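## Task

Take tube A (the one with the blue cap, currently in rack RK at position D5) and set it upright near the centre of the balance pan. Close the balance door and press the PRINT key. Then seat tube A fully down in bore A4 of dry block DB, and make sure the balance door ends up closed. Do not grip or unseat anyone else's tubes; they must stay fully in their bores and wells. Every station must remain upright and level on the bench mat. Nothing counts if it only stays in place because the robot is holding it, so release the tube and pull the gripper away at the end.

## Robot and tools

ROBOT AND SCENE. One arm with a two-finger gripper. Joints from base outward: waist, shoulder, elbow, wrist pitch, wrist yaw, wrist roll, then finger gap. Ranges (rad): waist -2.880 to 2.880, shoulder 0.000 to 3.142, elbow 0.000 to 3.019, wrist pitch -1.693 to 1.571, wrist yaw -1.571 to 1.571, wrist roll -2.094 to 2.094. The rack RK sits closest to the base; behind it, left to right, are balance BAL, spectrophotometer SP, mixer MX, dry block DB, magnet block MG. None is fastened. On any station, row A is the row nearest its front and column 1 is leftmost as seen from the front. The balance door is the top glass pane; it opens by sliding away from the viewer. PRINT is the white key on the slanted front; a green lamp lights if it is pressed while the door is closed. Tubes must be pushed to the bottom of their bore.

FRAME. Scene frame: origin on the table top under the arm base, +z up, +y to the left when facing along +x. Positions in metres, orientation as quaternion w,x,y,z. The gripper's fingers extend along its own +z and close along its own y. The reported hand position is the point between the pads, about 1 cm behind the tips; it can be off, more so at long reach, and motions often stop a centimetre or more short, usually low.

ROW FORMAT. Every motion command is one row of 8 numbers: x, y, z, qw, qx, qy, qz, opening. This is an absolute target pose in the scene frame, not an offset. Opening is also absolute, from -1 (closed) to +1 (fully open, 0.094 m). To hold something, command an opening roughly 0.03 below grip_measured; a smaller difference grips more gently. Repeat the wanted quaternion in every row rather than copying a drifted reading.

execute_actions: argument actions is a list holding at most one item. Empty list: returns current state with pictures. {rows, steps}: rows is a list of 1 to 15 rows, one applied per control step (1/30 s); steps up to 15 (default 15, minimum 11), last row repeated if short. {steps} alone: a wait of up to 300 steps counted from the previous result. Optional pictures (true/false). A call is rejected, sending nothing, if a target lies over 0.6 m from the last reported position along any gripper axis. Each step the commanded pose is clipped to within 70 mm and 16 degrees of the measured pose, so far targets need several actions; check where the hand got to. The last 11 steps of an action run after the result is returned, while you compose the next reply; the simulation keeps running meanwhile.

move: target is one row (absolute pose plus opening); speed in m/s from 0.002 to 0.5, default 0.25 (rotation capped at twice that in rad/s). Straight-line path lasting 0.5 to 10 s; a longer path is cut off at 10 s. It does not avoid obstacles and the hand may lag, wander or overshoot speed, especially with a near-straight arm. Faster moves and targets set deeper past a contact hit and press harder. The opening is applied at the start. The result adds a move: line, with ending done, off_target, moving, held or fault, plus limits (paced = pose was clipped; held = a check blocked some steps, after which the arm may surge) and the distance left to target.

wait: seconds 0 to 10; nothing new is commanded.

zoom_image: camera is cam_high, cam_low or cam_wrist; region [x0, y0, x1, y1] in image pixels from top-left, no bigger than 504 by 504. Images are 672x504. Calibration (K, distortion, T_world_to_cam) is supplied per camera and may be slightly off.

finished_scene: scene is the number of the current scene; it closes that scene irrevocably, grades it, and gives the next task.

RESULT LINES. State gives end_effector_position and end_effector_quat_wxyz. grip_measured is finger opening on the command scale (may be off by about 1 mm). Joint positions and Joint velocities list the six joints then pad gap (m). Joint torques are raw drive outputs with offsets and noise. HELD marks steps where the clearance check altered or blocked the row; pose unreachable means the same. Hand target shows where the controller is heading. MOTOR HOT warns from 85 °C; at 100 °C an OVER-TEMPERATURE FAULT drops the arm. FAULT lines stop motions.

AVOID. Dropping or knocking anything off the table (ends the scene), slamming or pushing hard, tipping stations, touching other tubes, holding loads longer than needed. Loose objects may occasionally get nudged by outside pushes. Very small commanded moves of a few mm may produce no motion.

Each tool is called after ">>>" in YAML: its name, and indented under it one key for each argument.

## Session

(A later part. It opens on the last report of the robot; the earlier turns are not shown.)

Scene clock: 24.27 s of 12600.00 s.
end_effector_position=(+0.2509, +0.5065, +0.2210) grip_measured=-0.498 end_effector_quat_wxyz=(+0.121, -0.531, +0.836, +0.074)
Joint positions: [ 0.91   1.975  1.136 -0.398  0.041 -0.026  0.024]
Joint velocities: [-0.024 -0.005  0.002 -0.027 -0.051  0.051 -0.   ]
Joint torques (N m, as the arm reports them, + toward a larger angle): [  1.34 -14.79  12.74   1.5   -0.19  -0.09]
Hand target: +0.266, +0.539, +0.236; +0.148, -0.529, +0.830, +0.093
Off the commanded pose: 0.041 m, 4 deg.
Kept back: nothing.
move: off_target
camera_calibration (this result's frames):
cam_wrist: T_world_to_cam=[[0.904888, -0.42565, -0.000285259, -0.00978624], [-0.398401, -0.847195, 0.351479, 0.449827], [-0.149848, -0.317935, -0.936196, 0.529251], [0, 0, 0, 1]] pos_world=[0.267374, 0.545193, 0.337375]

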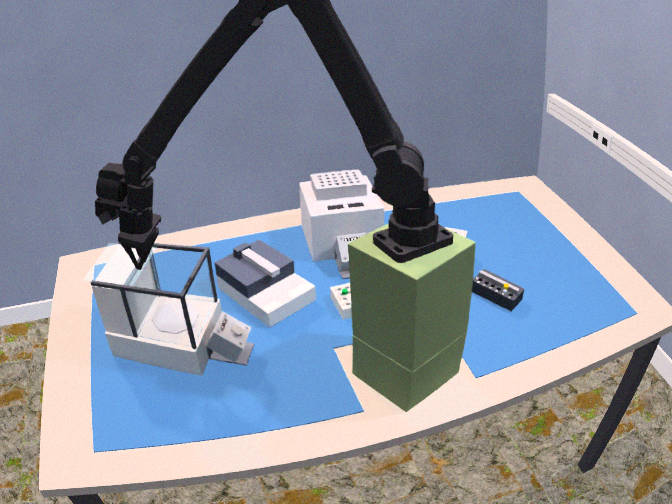

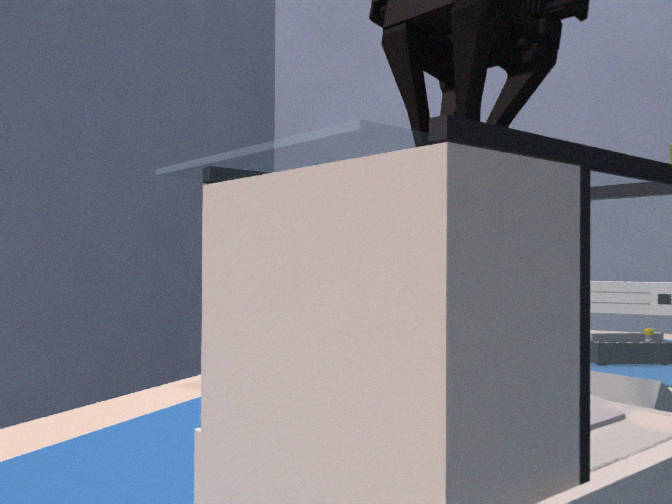

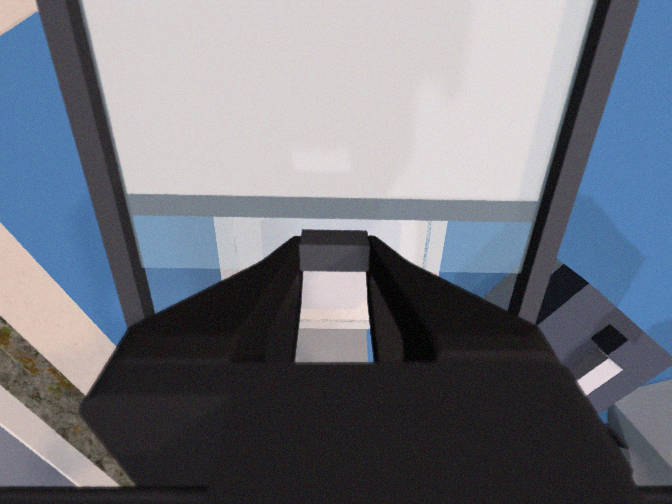

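>>> move:
  target: [0.255,0.515,0.228,0.147,-0.529,0.830,0.093,-0.2]
  speed: 0.05

>>> move:
  target: [0.235,0.47,0.31,0.147,-0.529,0.830,0.093,-0.4]
  speed: 0.15

>>> move:
  target: [0.30,0.0,0.30,0.174,0,0.985,0,-0.4]

>>> move:
  target: [0.312,-0.022,0.12,0.174,0,0.985,0,-0.4]
  speed: 0.15

Scene clock: 25.97 s of 12600.00 s.
end_effector_position=(+0.2527, +0.5114, +0.2205) grip_measured=-0.202 end_effector_quat_wxyz=(+0.138, -0.528, +0.833, +0.086)
Joint positions: [ 0.91   1.975  1.122 -0.343  0.038 -0.026  0.037]
Joint velocities: [-0.005 -0.005 -0.007  0.012 -0.037  0.022  0.   ]
Joint torques (N m, as the arm reports them, + toward a larger angle): [  0.9  -16.82   6.27   1.67  -0.11  -0.11]
Hand target: +0.255, +0.515, +0.228; +0.147, -0.529, +0.830, +0.093
Off the commanded pose: 0.009 m, 1 deg.
Kept back: nothing.
move: done
camera_calibration (this result's frames):
cam_wrist: T_world_to_cam=[[0.904426, -0.426622, -0.00276608, -0.00815478], [-0.404412, -0.85937, 0.312944, 0.471157], [-0.135886, -0.281916, -0.949768, 0.511719], [0, 0, 0, 1]] pos_world=[0.267452, 0.545681, 0.338545]

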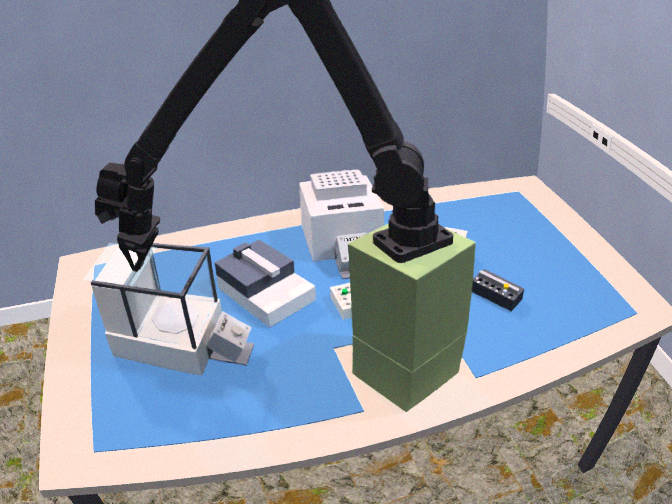

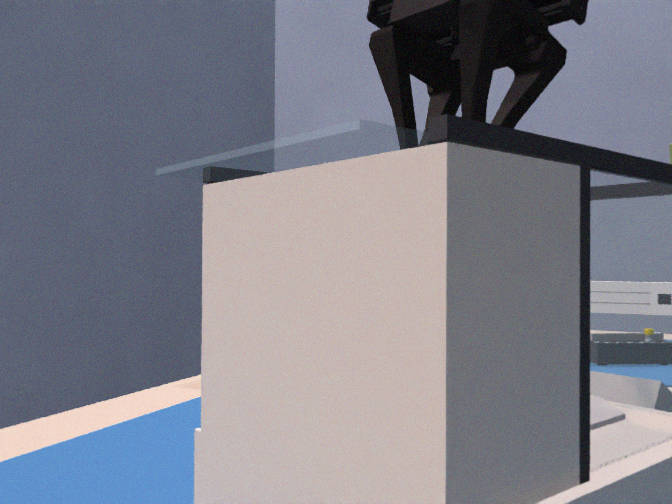

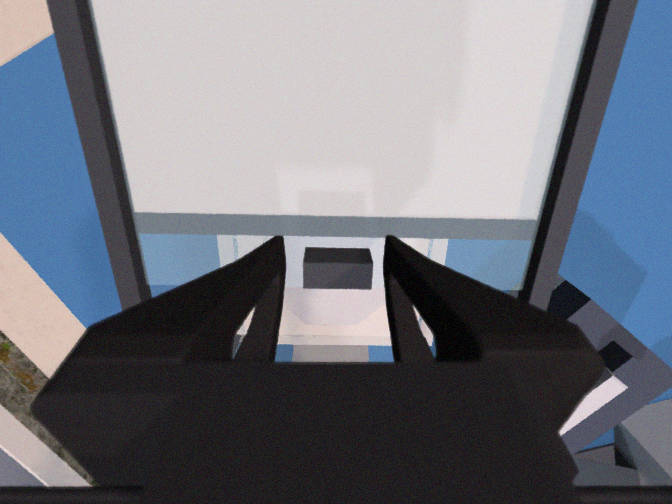

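Scene clock: 27.17 s of 12600.00 s.
end_effector_position=(+0.2375, +0.4720, +0.3078) grip_measured=-0.398 end_effector_quat_wxyz=(+0.148, -0.527, +0.832, +0.092)
Joint positions: [ 0.91   1.712  1.002 -0.46   0.038 -0.026  0.028]
Joint velocities: [-0.015 -0.005 -0.007 -0.007  0.051 -0.037 -0.001]
Joint torques (N m, as the arm reports them, + toward a larger angle): [  1.38 -13.53   7.75   0.86  -0.04  -0.08]
Hand target: +0.235, +0.472, +0.310; +0.147, -0.529, +0.830, +0.093
Off the commanded pose: 0.004 m, 0 deg.
Kept back: nothing.
move: done
camera_calibration (this result's frames):
cam_wrist: T_world_to_cam=[[0.904003, -0.42752, -0.00245174, -0.0105639], [-0.408691, -0.865844, 0.288593, 0.415334], [-0.125502, -0.259886, -0.957449, 0.570865], [0, 0, 0, 1]] pos_world=[0.250938, 0.503458, 0.426686]

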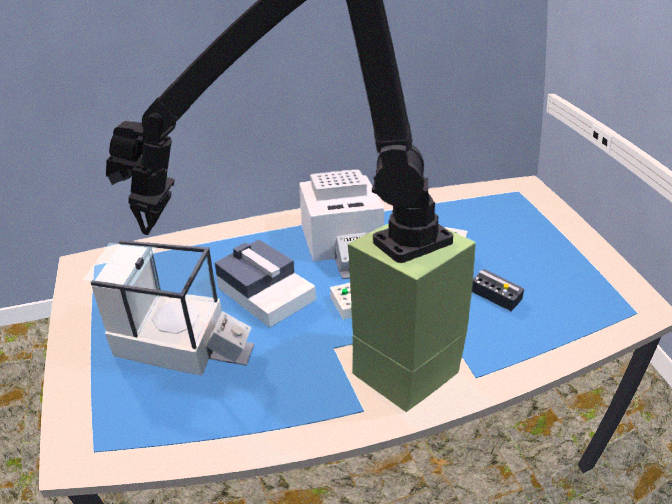

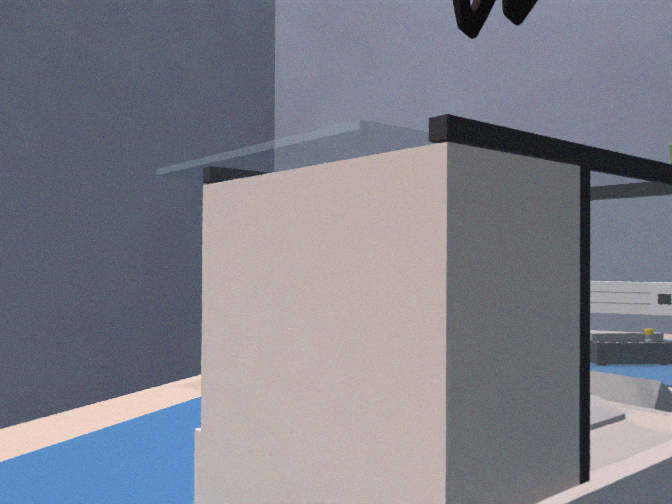

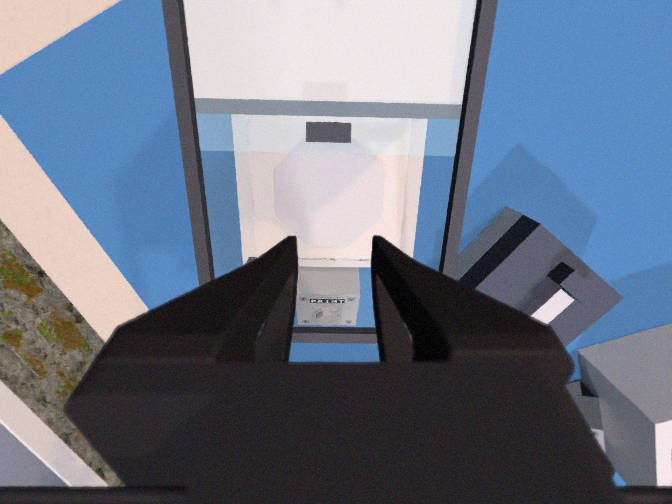

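Scene clock: 29.90 s of 12600.00 s.
end_effector_position=(+0.2906, +0.0067, +0.3034) grip_measured=-0.398 end_effector_quat_wxyz=(+0.172, +0.007, +0.985, +0.010)
Joint positions: [-0.208  1.133  0.351 -0.383 -0.042  0.027  0.028]
Joint velocities: [ 0.005  0.005 -0.007 -0.002  0.022 -0.007 -0.   ]
Joint torques (N m, as the arm reports them, + toward a larger angle): [-0.15 -3.91  7.67  0.88 -0.1  -0.17]
Hand target: +0.292, +0.006, +0.304; +0.171, +0.002, +0.985, +0.011
Off the commanded pose: 0.012 m, 1 deg.
Kept back: nothing.
move: off_target
camera_calibration (this result's frames):
cam_wrist: T_world_to_cam=[[-0.00992501, -0.999562, -0.0278627, 0.0196237], [-0.955938, 0.00130872, 0.293567, 0.187186], [-0.293402, 0.0295486, -0.955532, 0.498706], [0, 0, 0, 1]] pos_world=[0.325455, 0.00463412, 0.422125]

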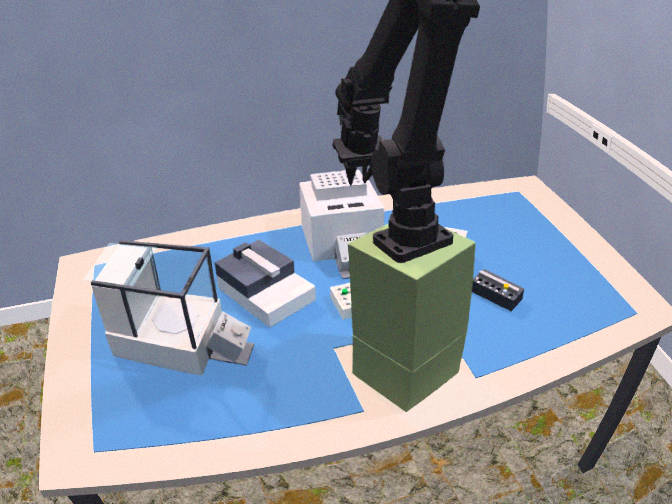

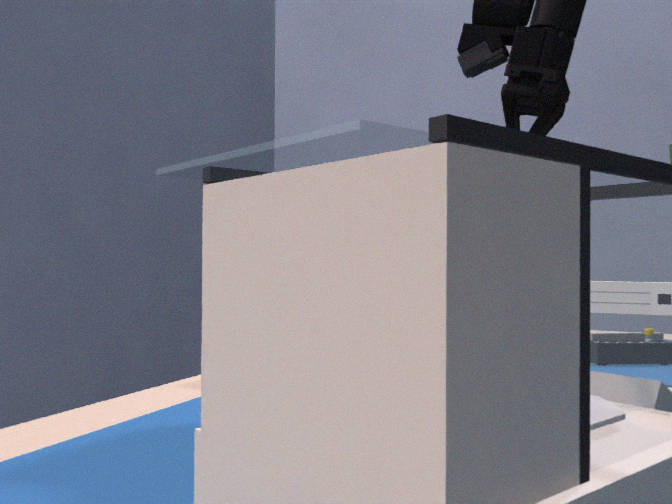

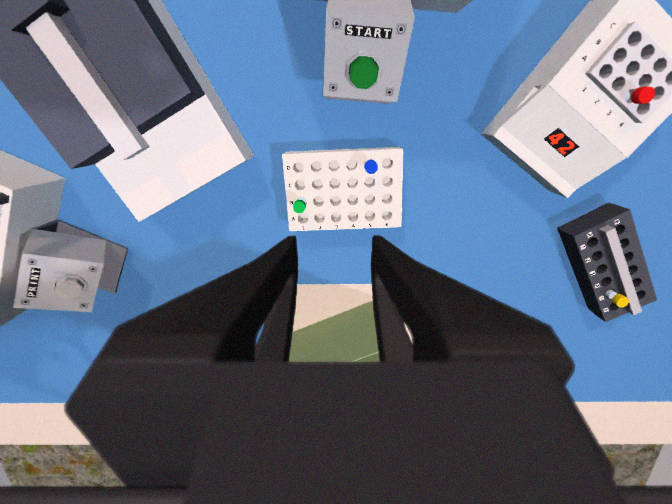

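Scene clock: 31.53 s of 12600.00 s.
end_effector_position=(+0.3021, -0.0184, +0.1221) grip_measured=-0.398 end_effector_quat_wxyz=(+0.164, +0.001, +0.986, +0.001)
Joint positions: [-0.28   2.055  0.385  0.486 -0.054 -0.055  0.028]
Joint velocities: [-0.005  0.005  0.012  0.007 -0.007 -0.007  0.   ]
Joint torques (N m, as the arm reports them, + toward a larger angle): [-0.97 -9.37 -0.35  1.64 -0.12 -0.15]
Hand target: +0.308, -0.022, +0.124; +0.174, +0.000, +0.985, +0.000
Off the commanded pose: 0.011 m, 1 deg.
Kept back: nothing.
move: off_target
camera_calibration (this result's frames):
cam_wrist: T_world_to_cam=[[-0.000993493, -0.999965, -0.00831974, -0.015416], [-0.951202, -0.00162222, 0.308564, 0.248047], [-0.308567, 0.00822031, -0.951167, 0.333243], [0, 0, 0, 1]] pos_world=[0.338755, -0.0177524, 0.240303]

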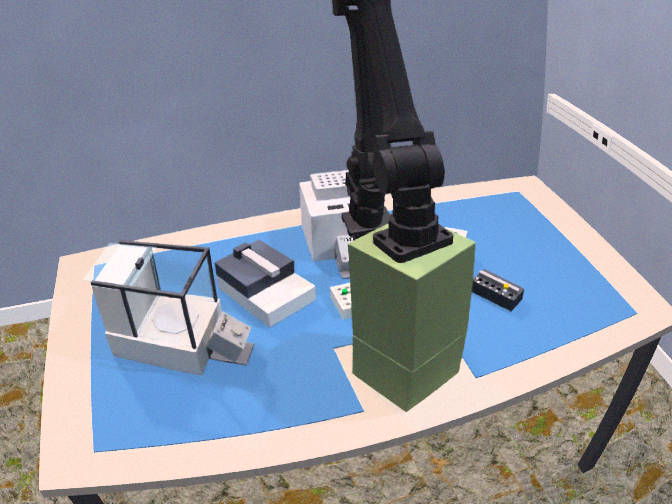

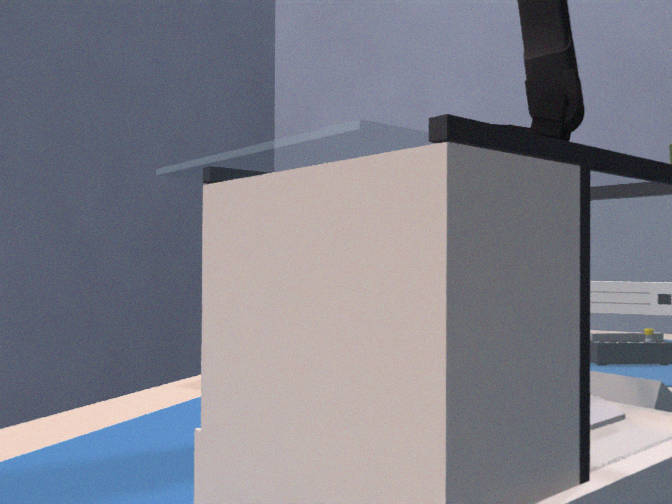

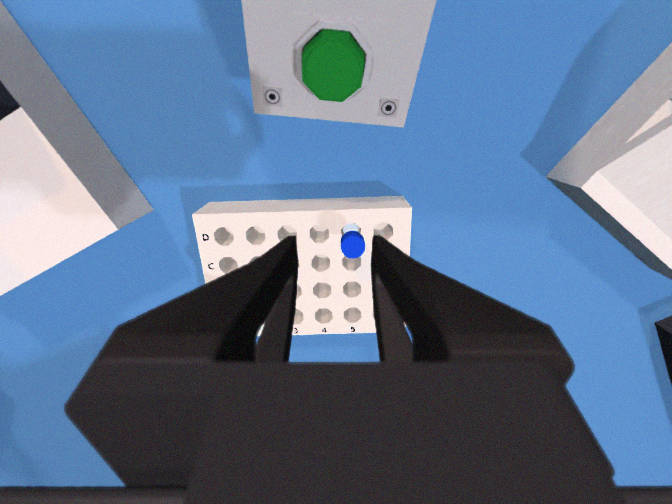

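>>> move:
  target: [0.285,-0.031,0.08,0.174,0,0.985,0,-0.4]
  speed: 0.08

Scene clock: 32.93 s of 12600.00 s.
end_effector_position=(+0.2790, -0.0272, +0.0809) grip_measured=-0.398 end_effector_quat_wxyz=(+0.165, +0.002, +0.986, +0.001)
Joint positions: [-0.32   2.279  0.39   0.703 -0.069 -0.091  0.028]
Joint velocities: [ 0.005 -0.005 -0.007  0.022  0.022 -0.007 -0.   ]
Joint torques (N m, as the arm reports them, + toward a larger angle): [-1.03 -8.65 -2.16  1.61 -0.15 -0.17]
Hand target: +0.285, -0.030, +0.082; +0.174, +0.000, +0.985, +0.000
Off the commanded pose: 0.007 m, 1 deg.
Kept back: nothing.
move: done
camera_calibration (this result's frames):
cam_wrist: T_world_to_cam=[[-0.00188603, -0.999964, -0.00829581, -0.0243527], [-0.951662, -0.0007532, 0.307147, 0.239064], [-0.307142, 0.00847409, -0.951626, 0.286651], [0, 0, 0, 1]] pos_world=[0.315505, -0.0266008, 0.199155]

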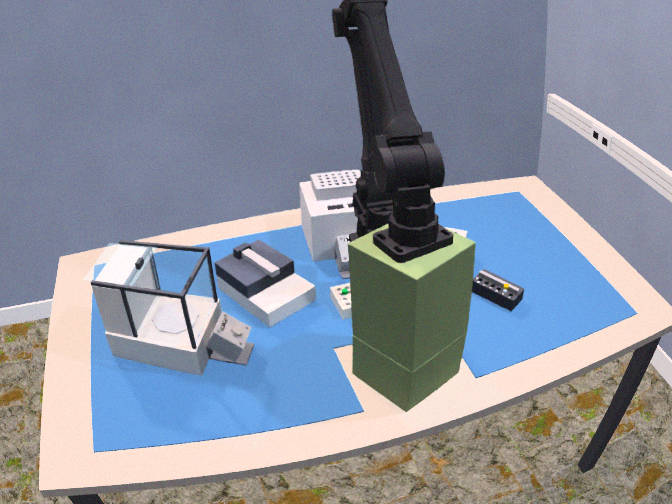

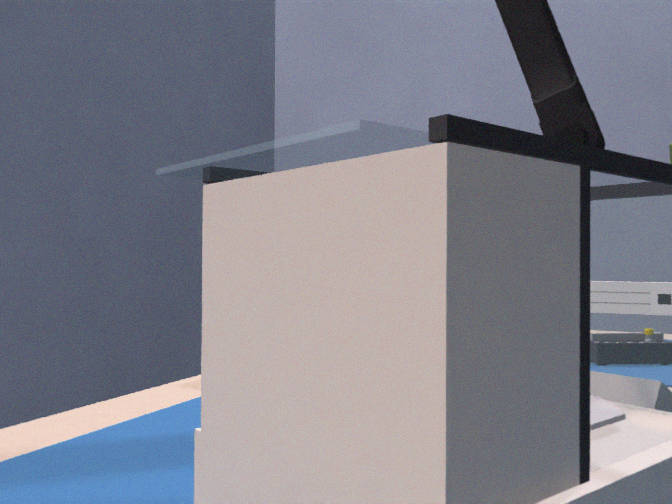

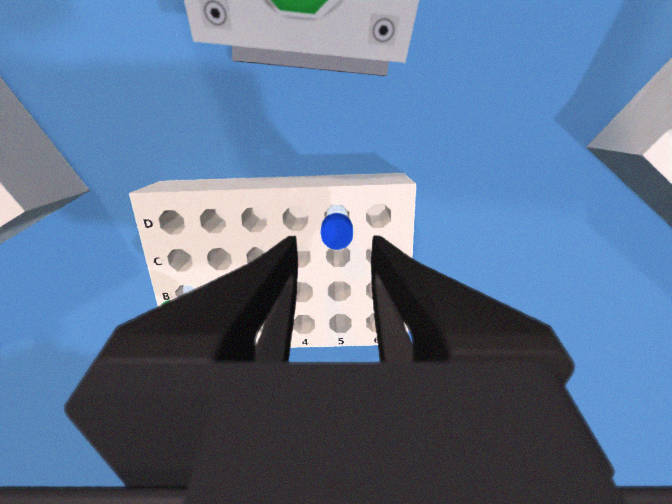

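>>> move:
  target: [0.285,-0.031,0.060,0.174,0,0.985,0,-0.4]
  speed: 0.04

Scene clock: 34.00 s of 12600.00 s.
end_effector_position=(+0.2822, -0.0282, +0.0609) grip_measured=-0.398 end_effector_quat_wxyz=(+0.168, +0.000, +0.986, +0.001)
Joint positions: [-0.32   2.364  0.429  0.756 -0.069 -0.093  0.028]
Joint velocities: [-0.005 -0.015  0.002  0.022 -0.037  0.037  0.   ]
Joint torques (N m, as the arm reports them, + toward a larger angle): [-1.03 -9.08 -2.63  1.79 -0.13 -0.14]
Hand target: +0.285, -0.031, +0.060; +0.174, -0.000, +0.985, -0.000
Off the commanded pose: 0.004 m, 1 deg.
Kept back: nothing.
move: done
camera_calibration (this result's frames):
cam_wrist: T_world_to_cam=[[0.000174674, -0.999976, -0.00695829, -0.0261853], [-0.953619, -0.00226114, 0.301009, 0.249146], [-0.301017, 0.00658298, -0.953596, 0.266978], [0, 0, 0, 1]] pos_world=[0.31796, -0.0273788, 0.179412]

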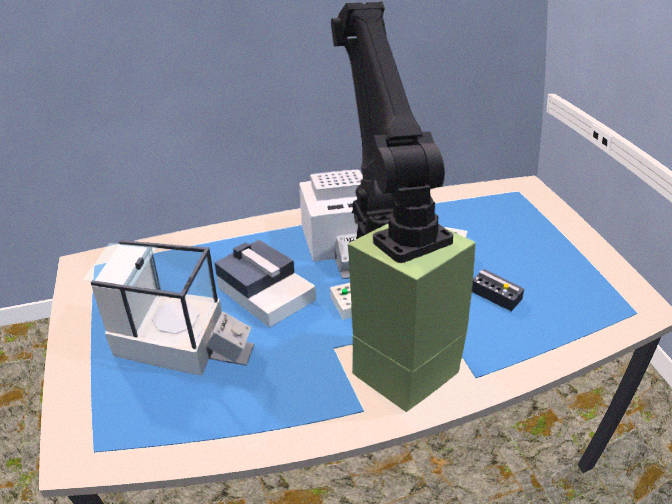

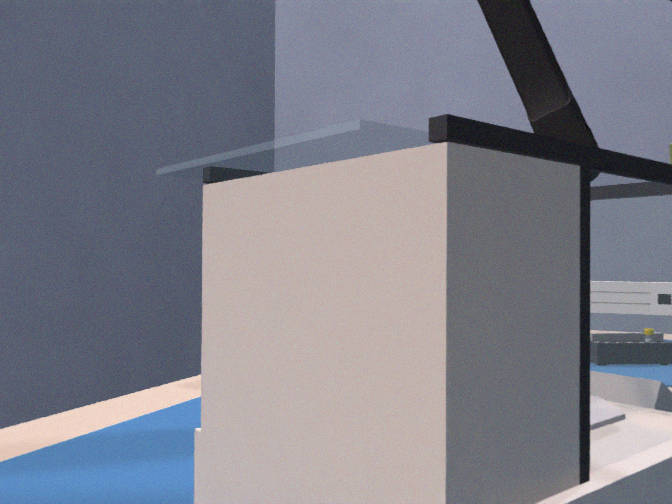

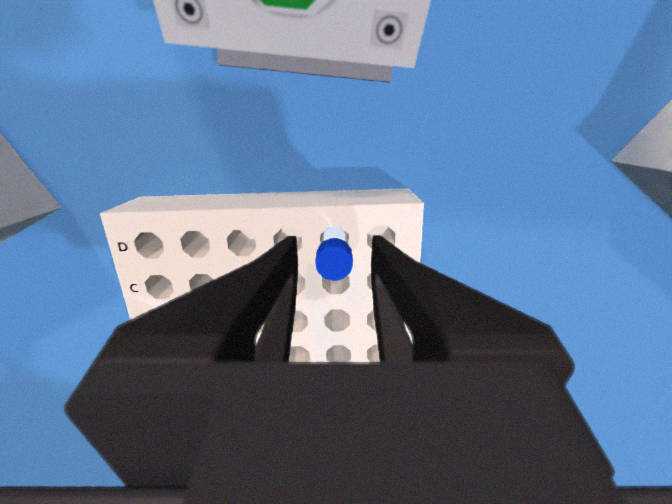

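>>> move:
  target: [0.279,-0.031,0.057,0.174,0,0.985,0,-0.4]
  speed: 0.03

Scene clock: 35.03 s of 12600.00 s.
end_effector_position=(+0.2807, -0.0281, +0.0578) grip_measured=-0.398 end_effector_quat_wxyz=(+0.172, -0.001, +0.985, +0.000)
Joint positions: [-0.32   2.386  0.429  0.785 -0.069 -0.094  0.028]
Joint velocities: [-0.015 -0.015  0.002  0.007 -0.022 -0.037 -0.   ]
Joint torques (N m, as the arm reports them, + toward a larger angle): [-1.19 -8.95 -3.25  1.71 -0.12 -0.16]
Hand target: +0.279, -0.031, +0.057; +0.174, -0.000, +0.985, -0.000
Off the commanded pose: 0.003 m, 0 deg.
Kept back: nothing.
move: done
camera_calibration (this result's frames):
cam_wrist: T_world_to_cam=[[0.00203595, -0.99998, -0.00595354, -0.0266535], [-0.955878, -0.00369499, 0.29374, 0.249644], [-0.293756, 0.00509282, -0.955867, 0.261603], [0, 0, 0, 1]] pos_world=[0.315531, -0.0270629, 0.176569]

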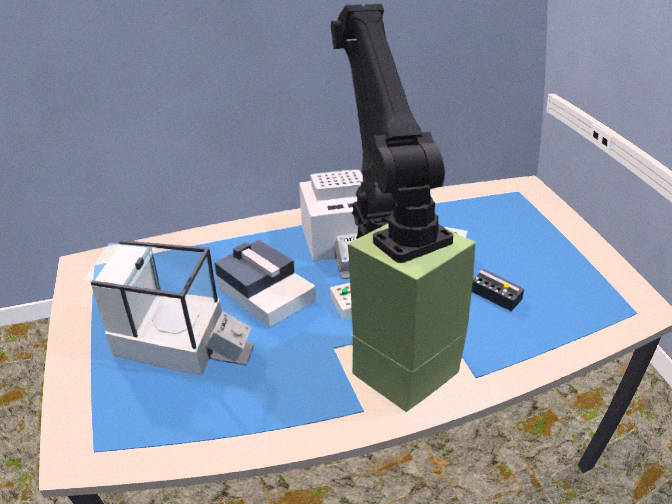

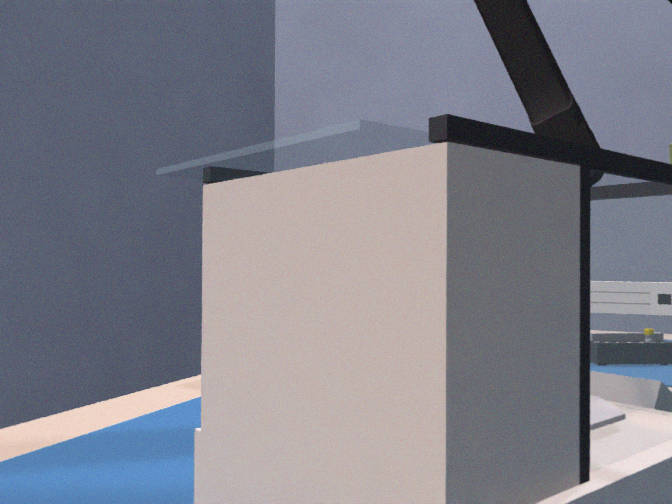

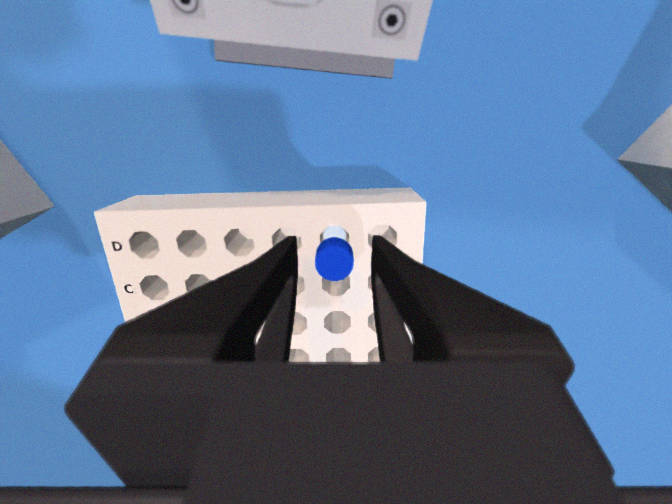

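>>> move:
  target: [0.279,-0.030,0.057,0.174,0,0.985,0,-0.76]
  speed: 0.03

>>> move:
  target: [0.281,-0.029,0.12,0.174,0,0.985,0,-0.76]
  speed: 0.05

Scene clock: 36.07 s of 12600.00 s.
end_effector_position=(+0.2809, -0.0281, +0.0579) grip_measured=-0.748 end_effector_quat_wxyz=(+0.172, -0.001, +0.985, +0.000)
Joint positions: [-0.32   2.386  0.429  0.786 -0.069 -0.095  0.012]
Joint velocities: [-0.015 -0.005 -0.007 -0.007  0.007 -0.022  0.001]
Joint torques (N m, as the arm reports them, + toward a larger angle): [-0.92 -8.89 -3.43  1.7  -0.1  -0.09]
Hand target: +0.279, -0.030, +0.057; +0.174, -0.000, +0.985, -0.000
Off the commanded pose: 0.003 m, 0 deg.
Kept back: nothing.
move: done
camera_calibration (this result's frames):
cam_wrist: T_world_to_cam=[[0.00242396, -0.999981, -0.00573819, -0.0267924], [-0.956099, -0.003999, 0.293016, 0.249889], [-0.293033, 0.00477602, -0.95609, 0.261516], [0, 0, 0, 1]] pos_world=[0.315616, -0.0270416, 0.176658]

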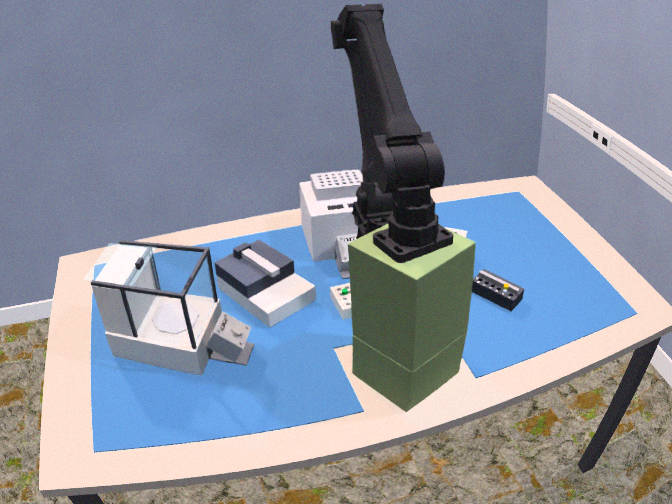

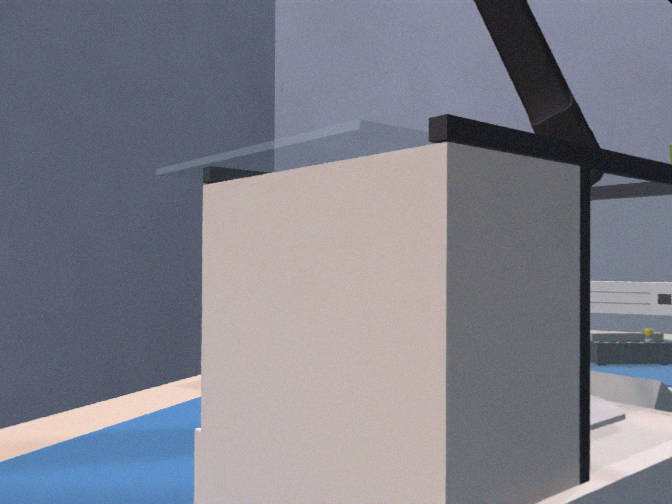

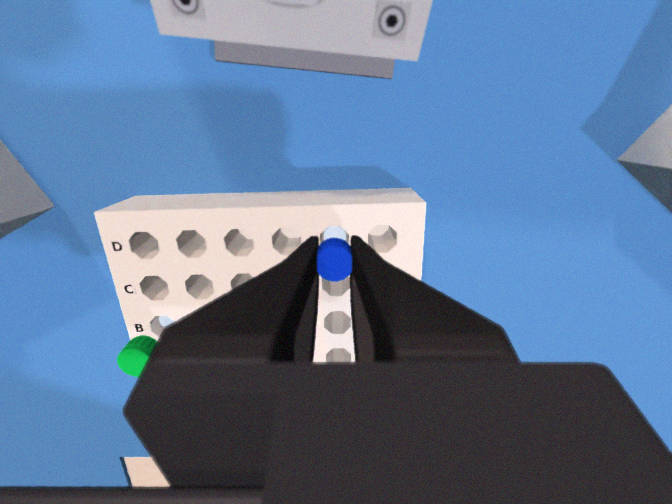

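Scene clock: 37.60 s of 12600.00 s.
end_effector_position=(+0.2867, -0.0268, +0.1157) grip_measured=-0.748 end_effector_quat_wxyz=(+0.177, -0.001, +0.984, -0.000)
Joint positions: [-0.32   2.12   0.347  0.612 -0.069 -0.095  0.012]
Joint velocities: [ 0.015 -0.005  0.002 -0.007  0.051 -0.081  0.001]
Joint torques (N m, as the arm reports them, + toward a larger angle): [-1.13 -9.55 -2.61  0.77 -0.13 -0.14]
Hand target: +0.282, -0.029, +0.119; +0.174, +0.000, +0.985, +0.000
Off the commanded pose: 0.007 m, 0 deg.
Kept back: nothing.
move: done
camera_calibration (this result's frames):
cam_wrist: T_world_to_cam=[[0.00278228, -0.999985, -0.0046603, -0.0254686], [-0.958831, -0.00399108, 0.283949, 0.240393], [-0.283964, 0.00367841, -0.958828, 0.316143], [0, 0, 0, 1]] pos_world=[0.32034, -0.0256717, 0.234749]

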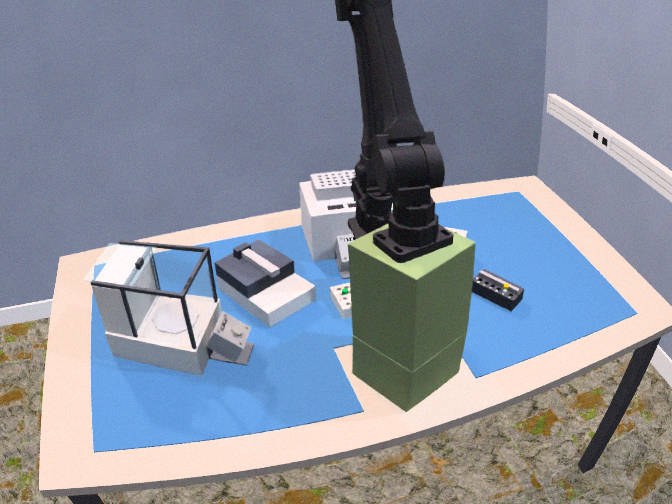

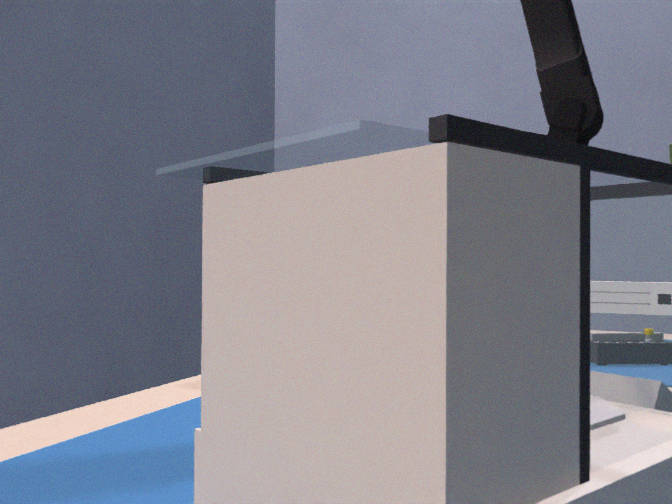

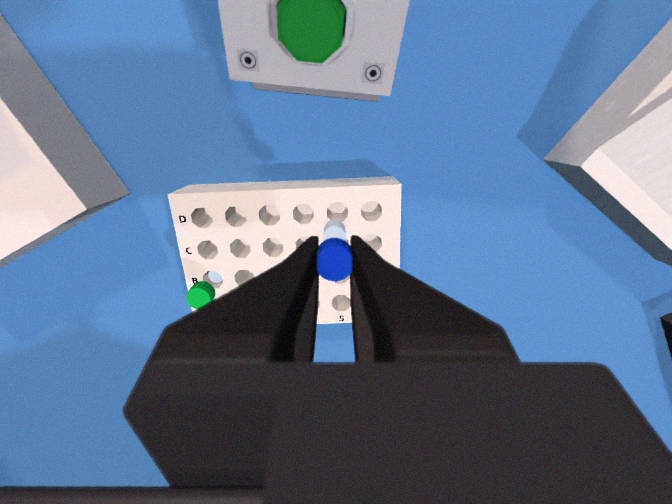

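>>> move:
  target: [0.28,0.10,0.33,0.17,-0.15,0.973,0.026,-0.775]

>>> move:
  target: [0.23,0.465,0.33,0.147,-0.529,0.830,0.093,-0.775]

>>> move:
  target: [0.224,0.452,0.20,0.147,-0.529,0.830,0.093,-0.775]
  speed: 0.1

Scene clock: 39.73 s of 12600.00 s.
end_effector_position=(+0.2702, +0.0896, +0.3112) grip_measured=-0.759 end_effector_quat_wxyz=(+0.153, -0.153, +0.976, +0.020)
Joint positions: [ 0.118  1.095  0.369 -0.472  0.007  0.015  0.011]
Joint velocities: [ 0.015 -0.015 -0.017  0.007 -0.051  0.066  0.001]
Joint torques (N m, as the arm reports them, + toward a larger angle): [ 1.41 -3.82 10.67  0.71  0.19  0.1 ]
Hand target: +0.286, +0.097, +0.324; +0.168, -0.151, +0.974, +0.022
Off the commanded pose: 0.024 m, 2 deg.
Kept back: nothing.
move: off_target
camera_calibration (this result's frames):
cam_wrist: T_world_to_cam=[[0.305716, -0.952118, 0.00305589, 0.00336291], [-0.899843, -0.28788, 0.32773, 0.165369], [-0.311158, -0.102942, -0.944766, 0.511048], [0, 0, 0, 1]] pos_world=[0.306795, 0.103417, 0.428615]

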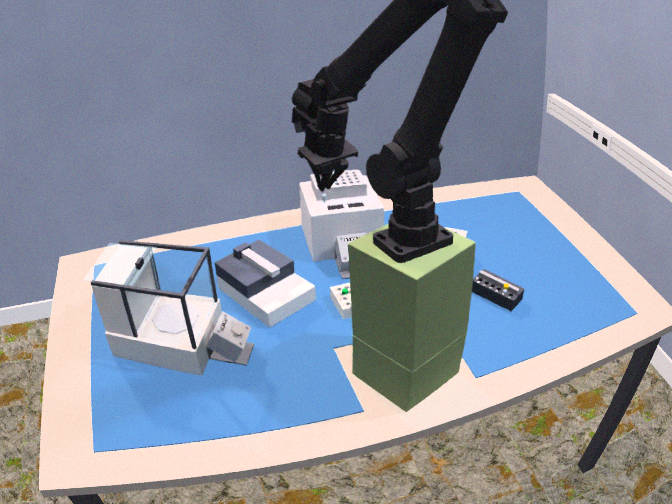

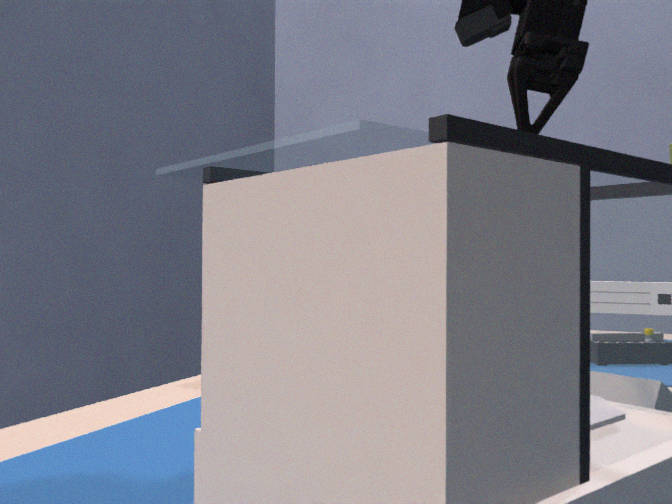

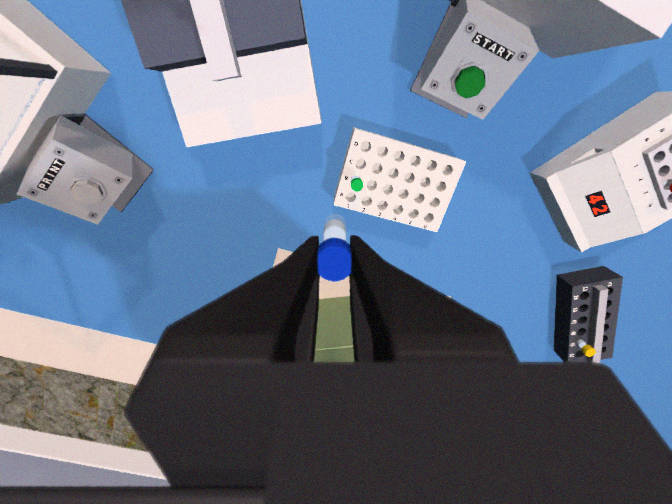

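Scene clock: 41.87 s of 12600.00 s.
end_effector_position=(+0.2306, +0.4435, +0.3139) grip_measured=-0.759 end_effector_quat_wxyz=(+0.134, -0.526, +0.836, +0.077)
Joint positions: [ 0.901  1.654  0.952 -0.509  0.047 -0.029  0.011]
Joint velocities: [-0.005  0.005  0.002  0.012 -0.051 -0.037 -0.001]
Joint torques (N m, as the arm reports them, + toward a larger angle): [  2.04 -11.53  11.26   0.81  -0.08  -0.15]
Hand target: +0.237, +0.461, +0.326; +0.146, -0.531, +0.830, +0.085
Off the commanded pose: 0.027 m, 3 deg.
Kept back: nothing.
move: off_target
camera_calibration (this result's frames):
cam_wrist: T_world_to_cam=[[0.900889, -0.433986, 0.00747172, -0.0160145], [-0.412199, -0.850015, 0.327974, 0.367501], [-0.135985, -0.298548, -0.944657, 0.583986], [0, 0, 0, 1]] pos_world=[0.245324, 0.479779, 0.431256]

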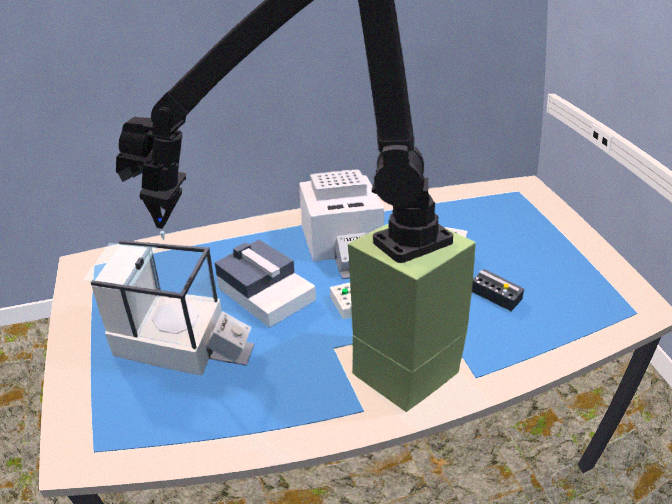

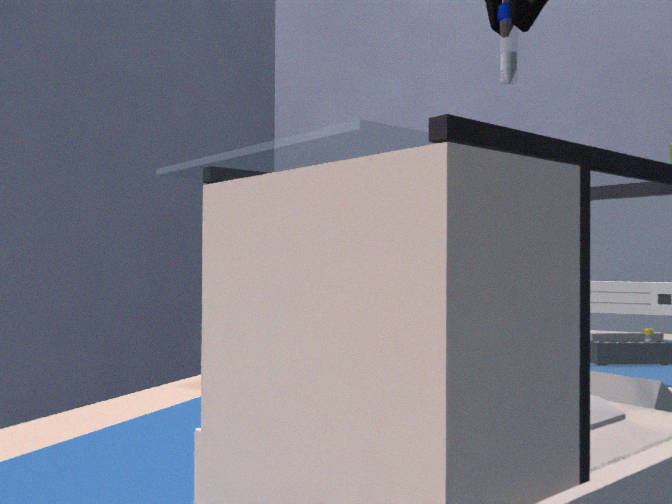

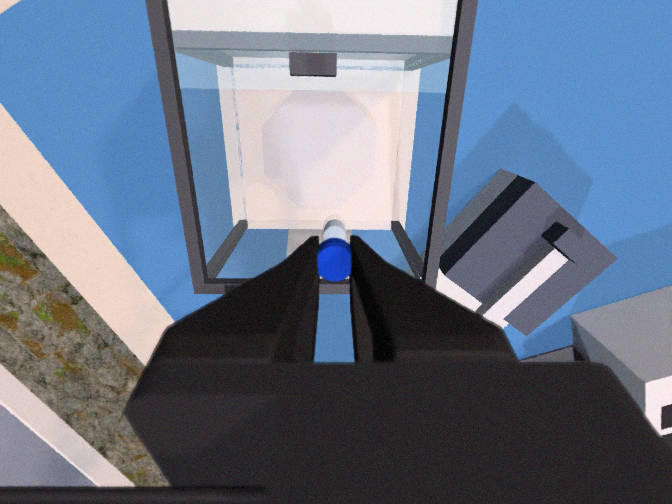

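Scene clock: 43.40 s of 12600.00 s.
end_effector_position=(+0.2239, +0.4445, +0.2000) grip_measured=-0.759 end_effector_quat_wxyz=(+0.142, -0.525, +0.834, +0.087)
Joint positions: [ 0.901  1.909  0.886 -0.164  0.037 -0.029  0.011]
Joint velocities: [ 0.005 -0.024 -0.002  0.007 -0.007 -0.037 -0.   ]
Joint torques (N m, as the arm reports them, + toward a larger angle): [  1.7  -13.1    5.5    1.63  -0.13  -0.1 ]
Hand target: +0.223, +0.449, +0.201; +0.147, -0.529, +0.830, +0.093
Off the commanded pose: 0.007 m, 1 deg.
Kept back: nothing.
move: done
camera_calibration (this result's frames):
cam_wrist: T_world_to_cam=[[0.901854, -0.432036, -0.00193547, -0.00789349], [-0.411028, -0.859364, 0.30422, 0.411677], [-0.133097, -0.273567, -0.9526, 0.465632], [0, 0, 0, 1]] pos_world=[0.238304, 0.477752, 0.318305]

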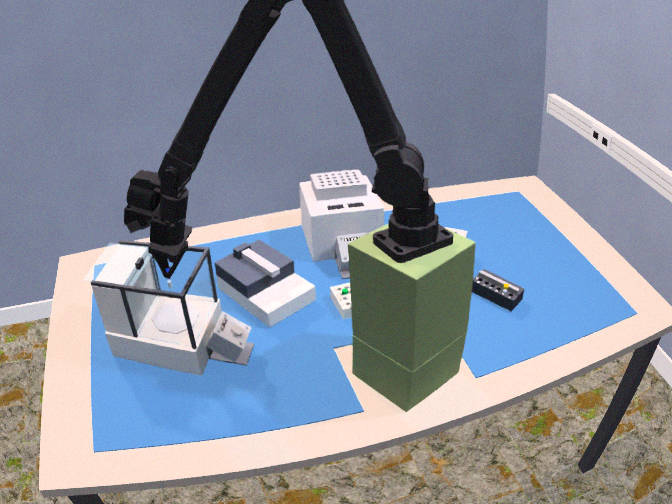

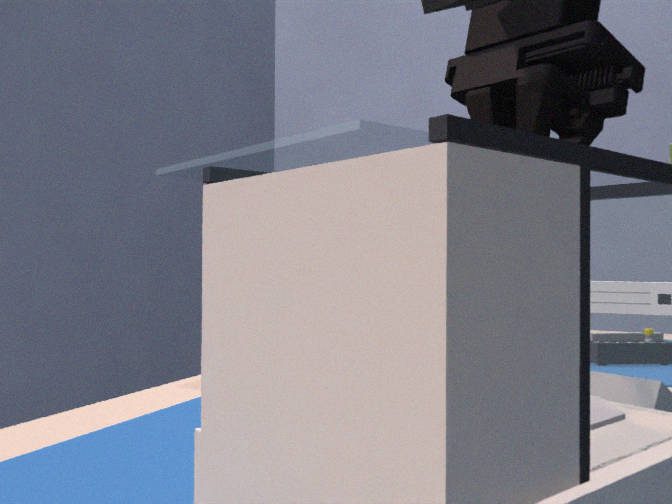

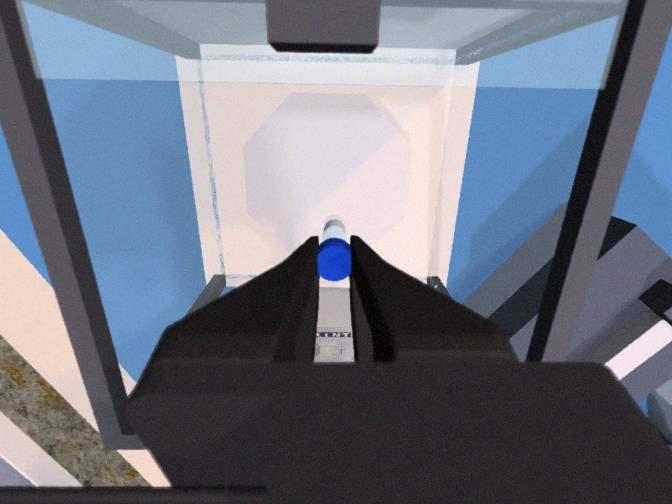

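>>> move:
  target: [0.220,0.458,0.155,0.147,-0.529,0.830,0.093,-0.775]
  speed: 0.05

Scene clock: 46.57 s of 12600.00 s.
end_effector_position=(+0.2169, +0.4375, +0.1504) grip_measured=-0.759 end_effector_quat_wxyz=(+0.132, -0.528, +0.835, +0.082)
Joint positions: [ 0.904  2.032  0.886 -0.063  0.037 -0.029  0.011]
Joint velocities: [ 0.005  0.005 -0.002 -0.007 -0.081  0.066 -0.   ]
Joint torques (N m, as the arm reports them, + toward a larger angle): [  2.54 -13.59   6.69   1.63   0.01  -0.01]
Hand target: +0.220, +0.457, +0.156; +0.147, -0.529, +0.830, +0.093
Off the commanded pose: 0.021 m, 2 deg.
Kept back: nothing.
move: off_target
camera_calibration (this result's frames):
cam_wrist: T_world_to_cam=[[0.903214, -0.429183, -0.00240735, -0.00614539], [-0.405109, -0.854375, 0.32547, 0.411096], [-0.141743, -0.292994, -0.945549, 0.424895], [0, 0, 0, 1]] pos_world=[0.232315, 0.473084, 0.267945]

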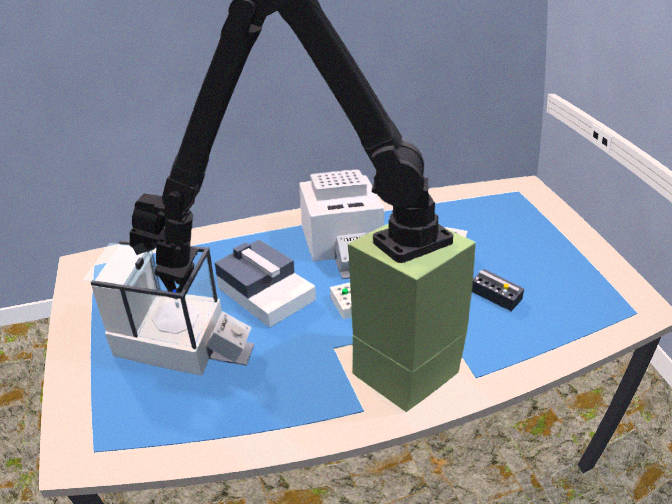

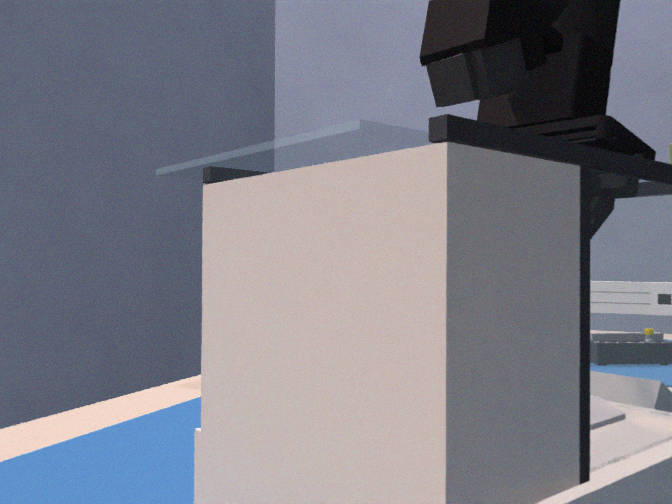

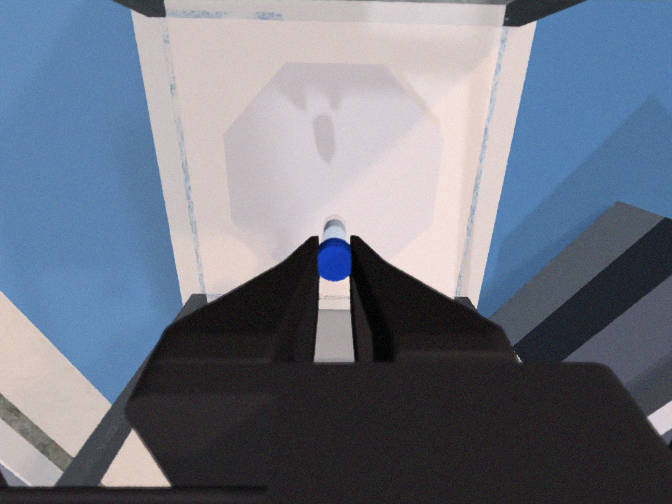

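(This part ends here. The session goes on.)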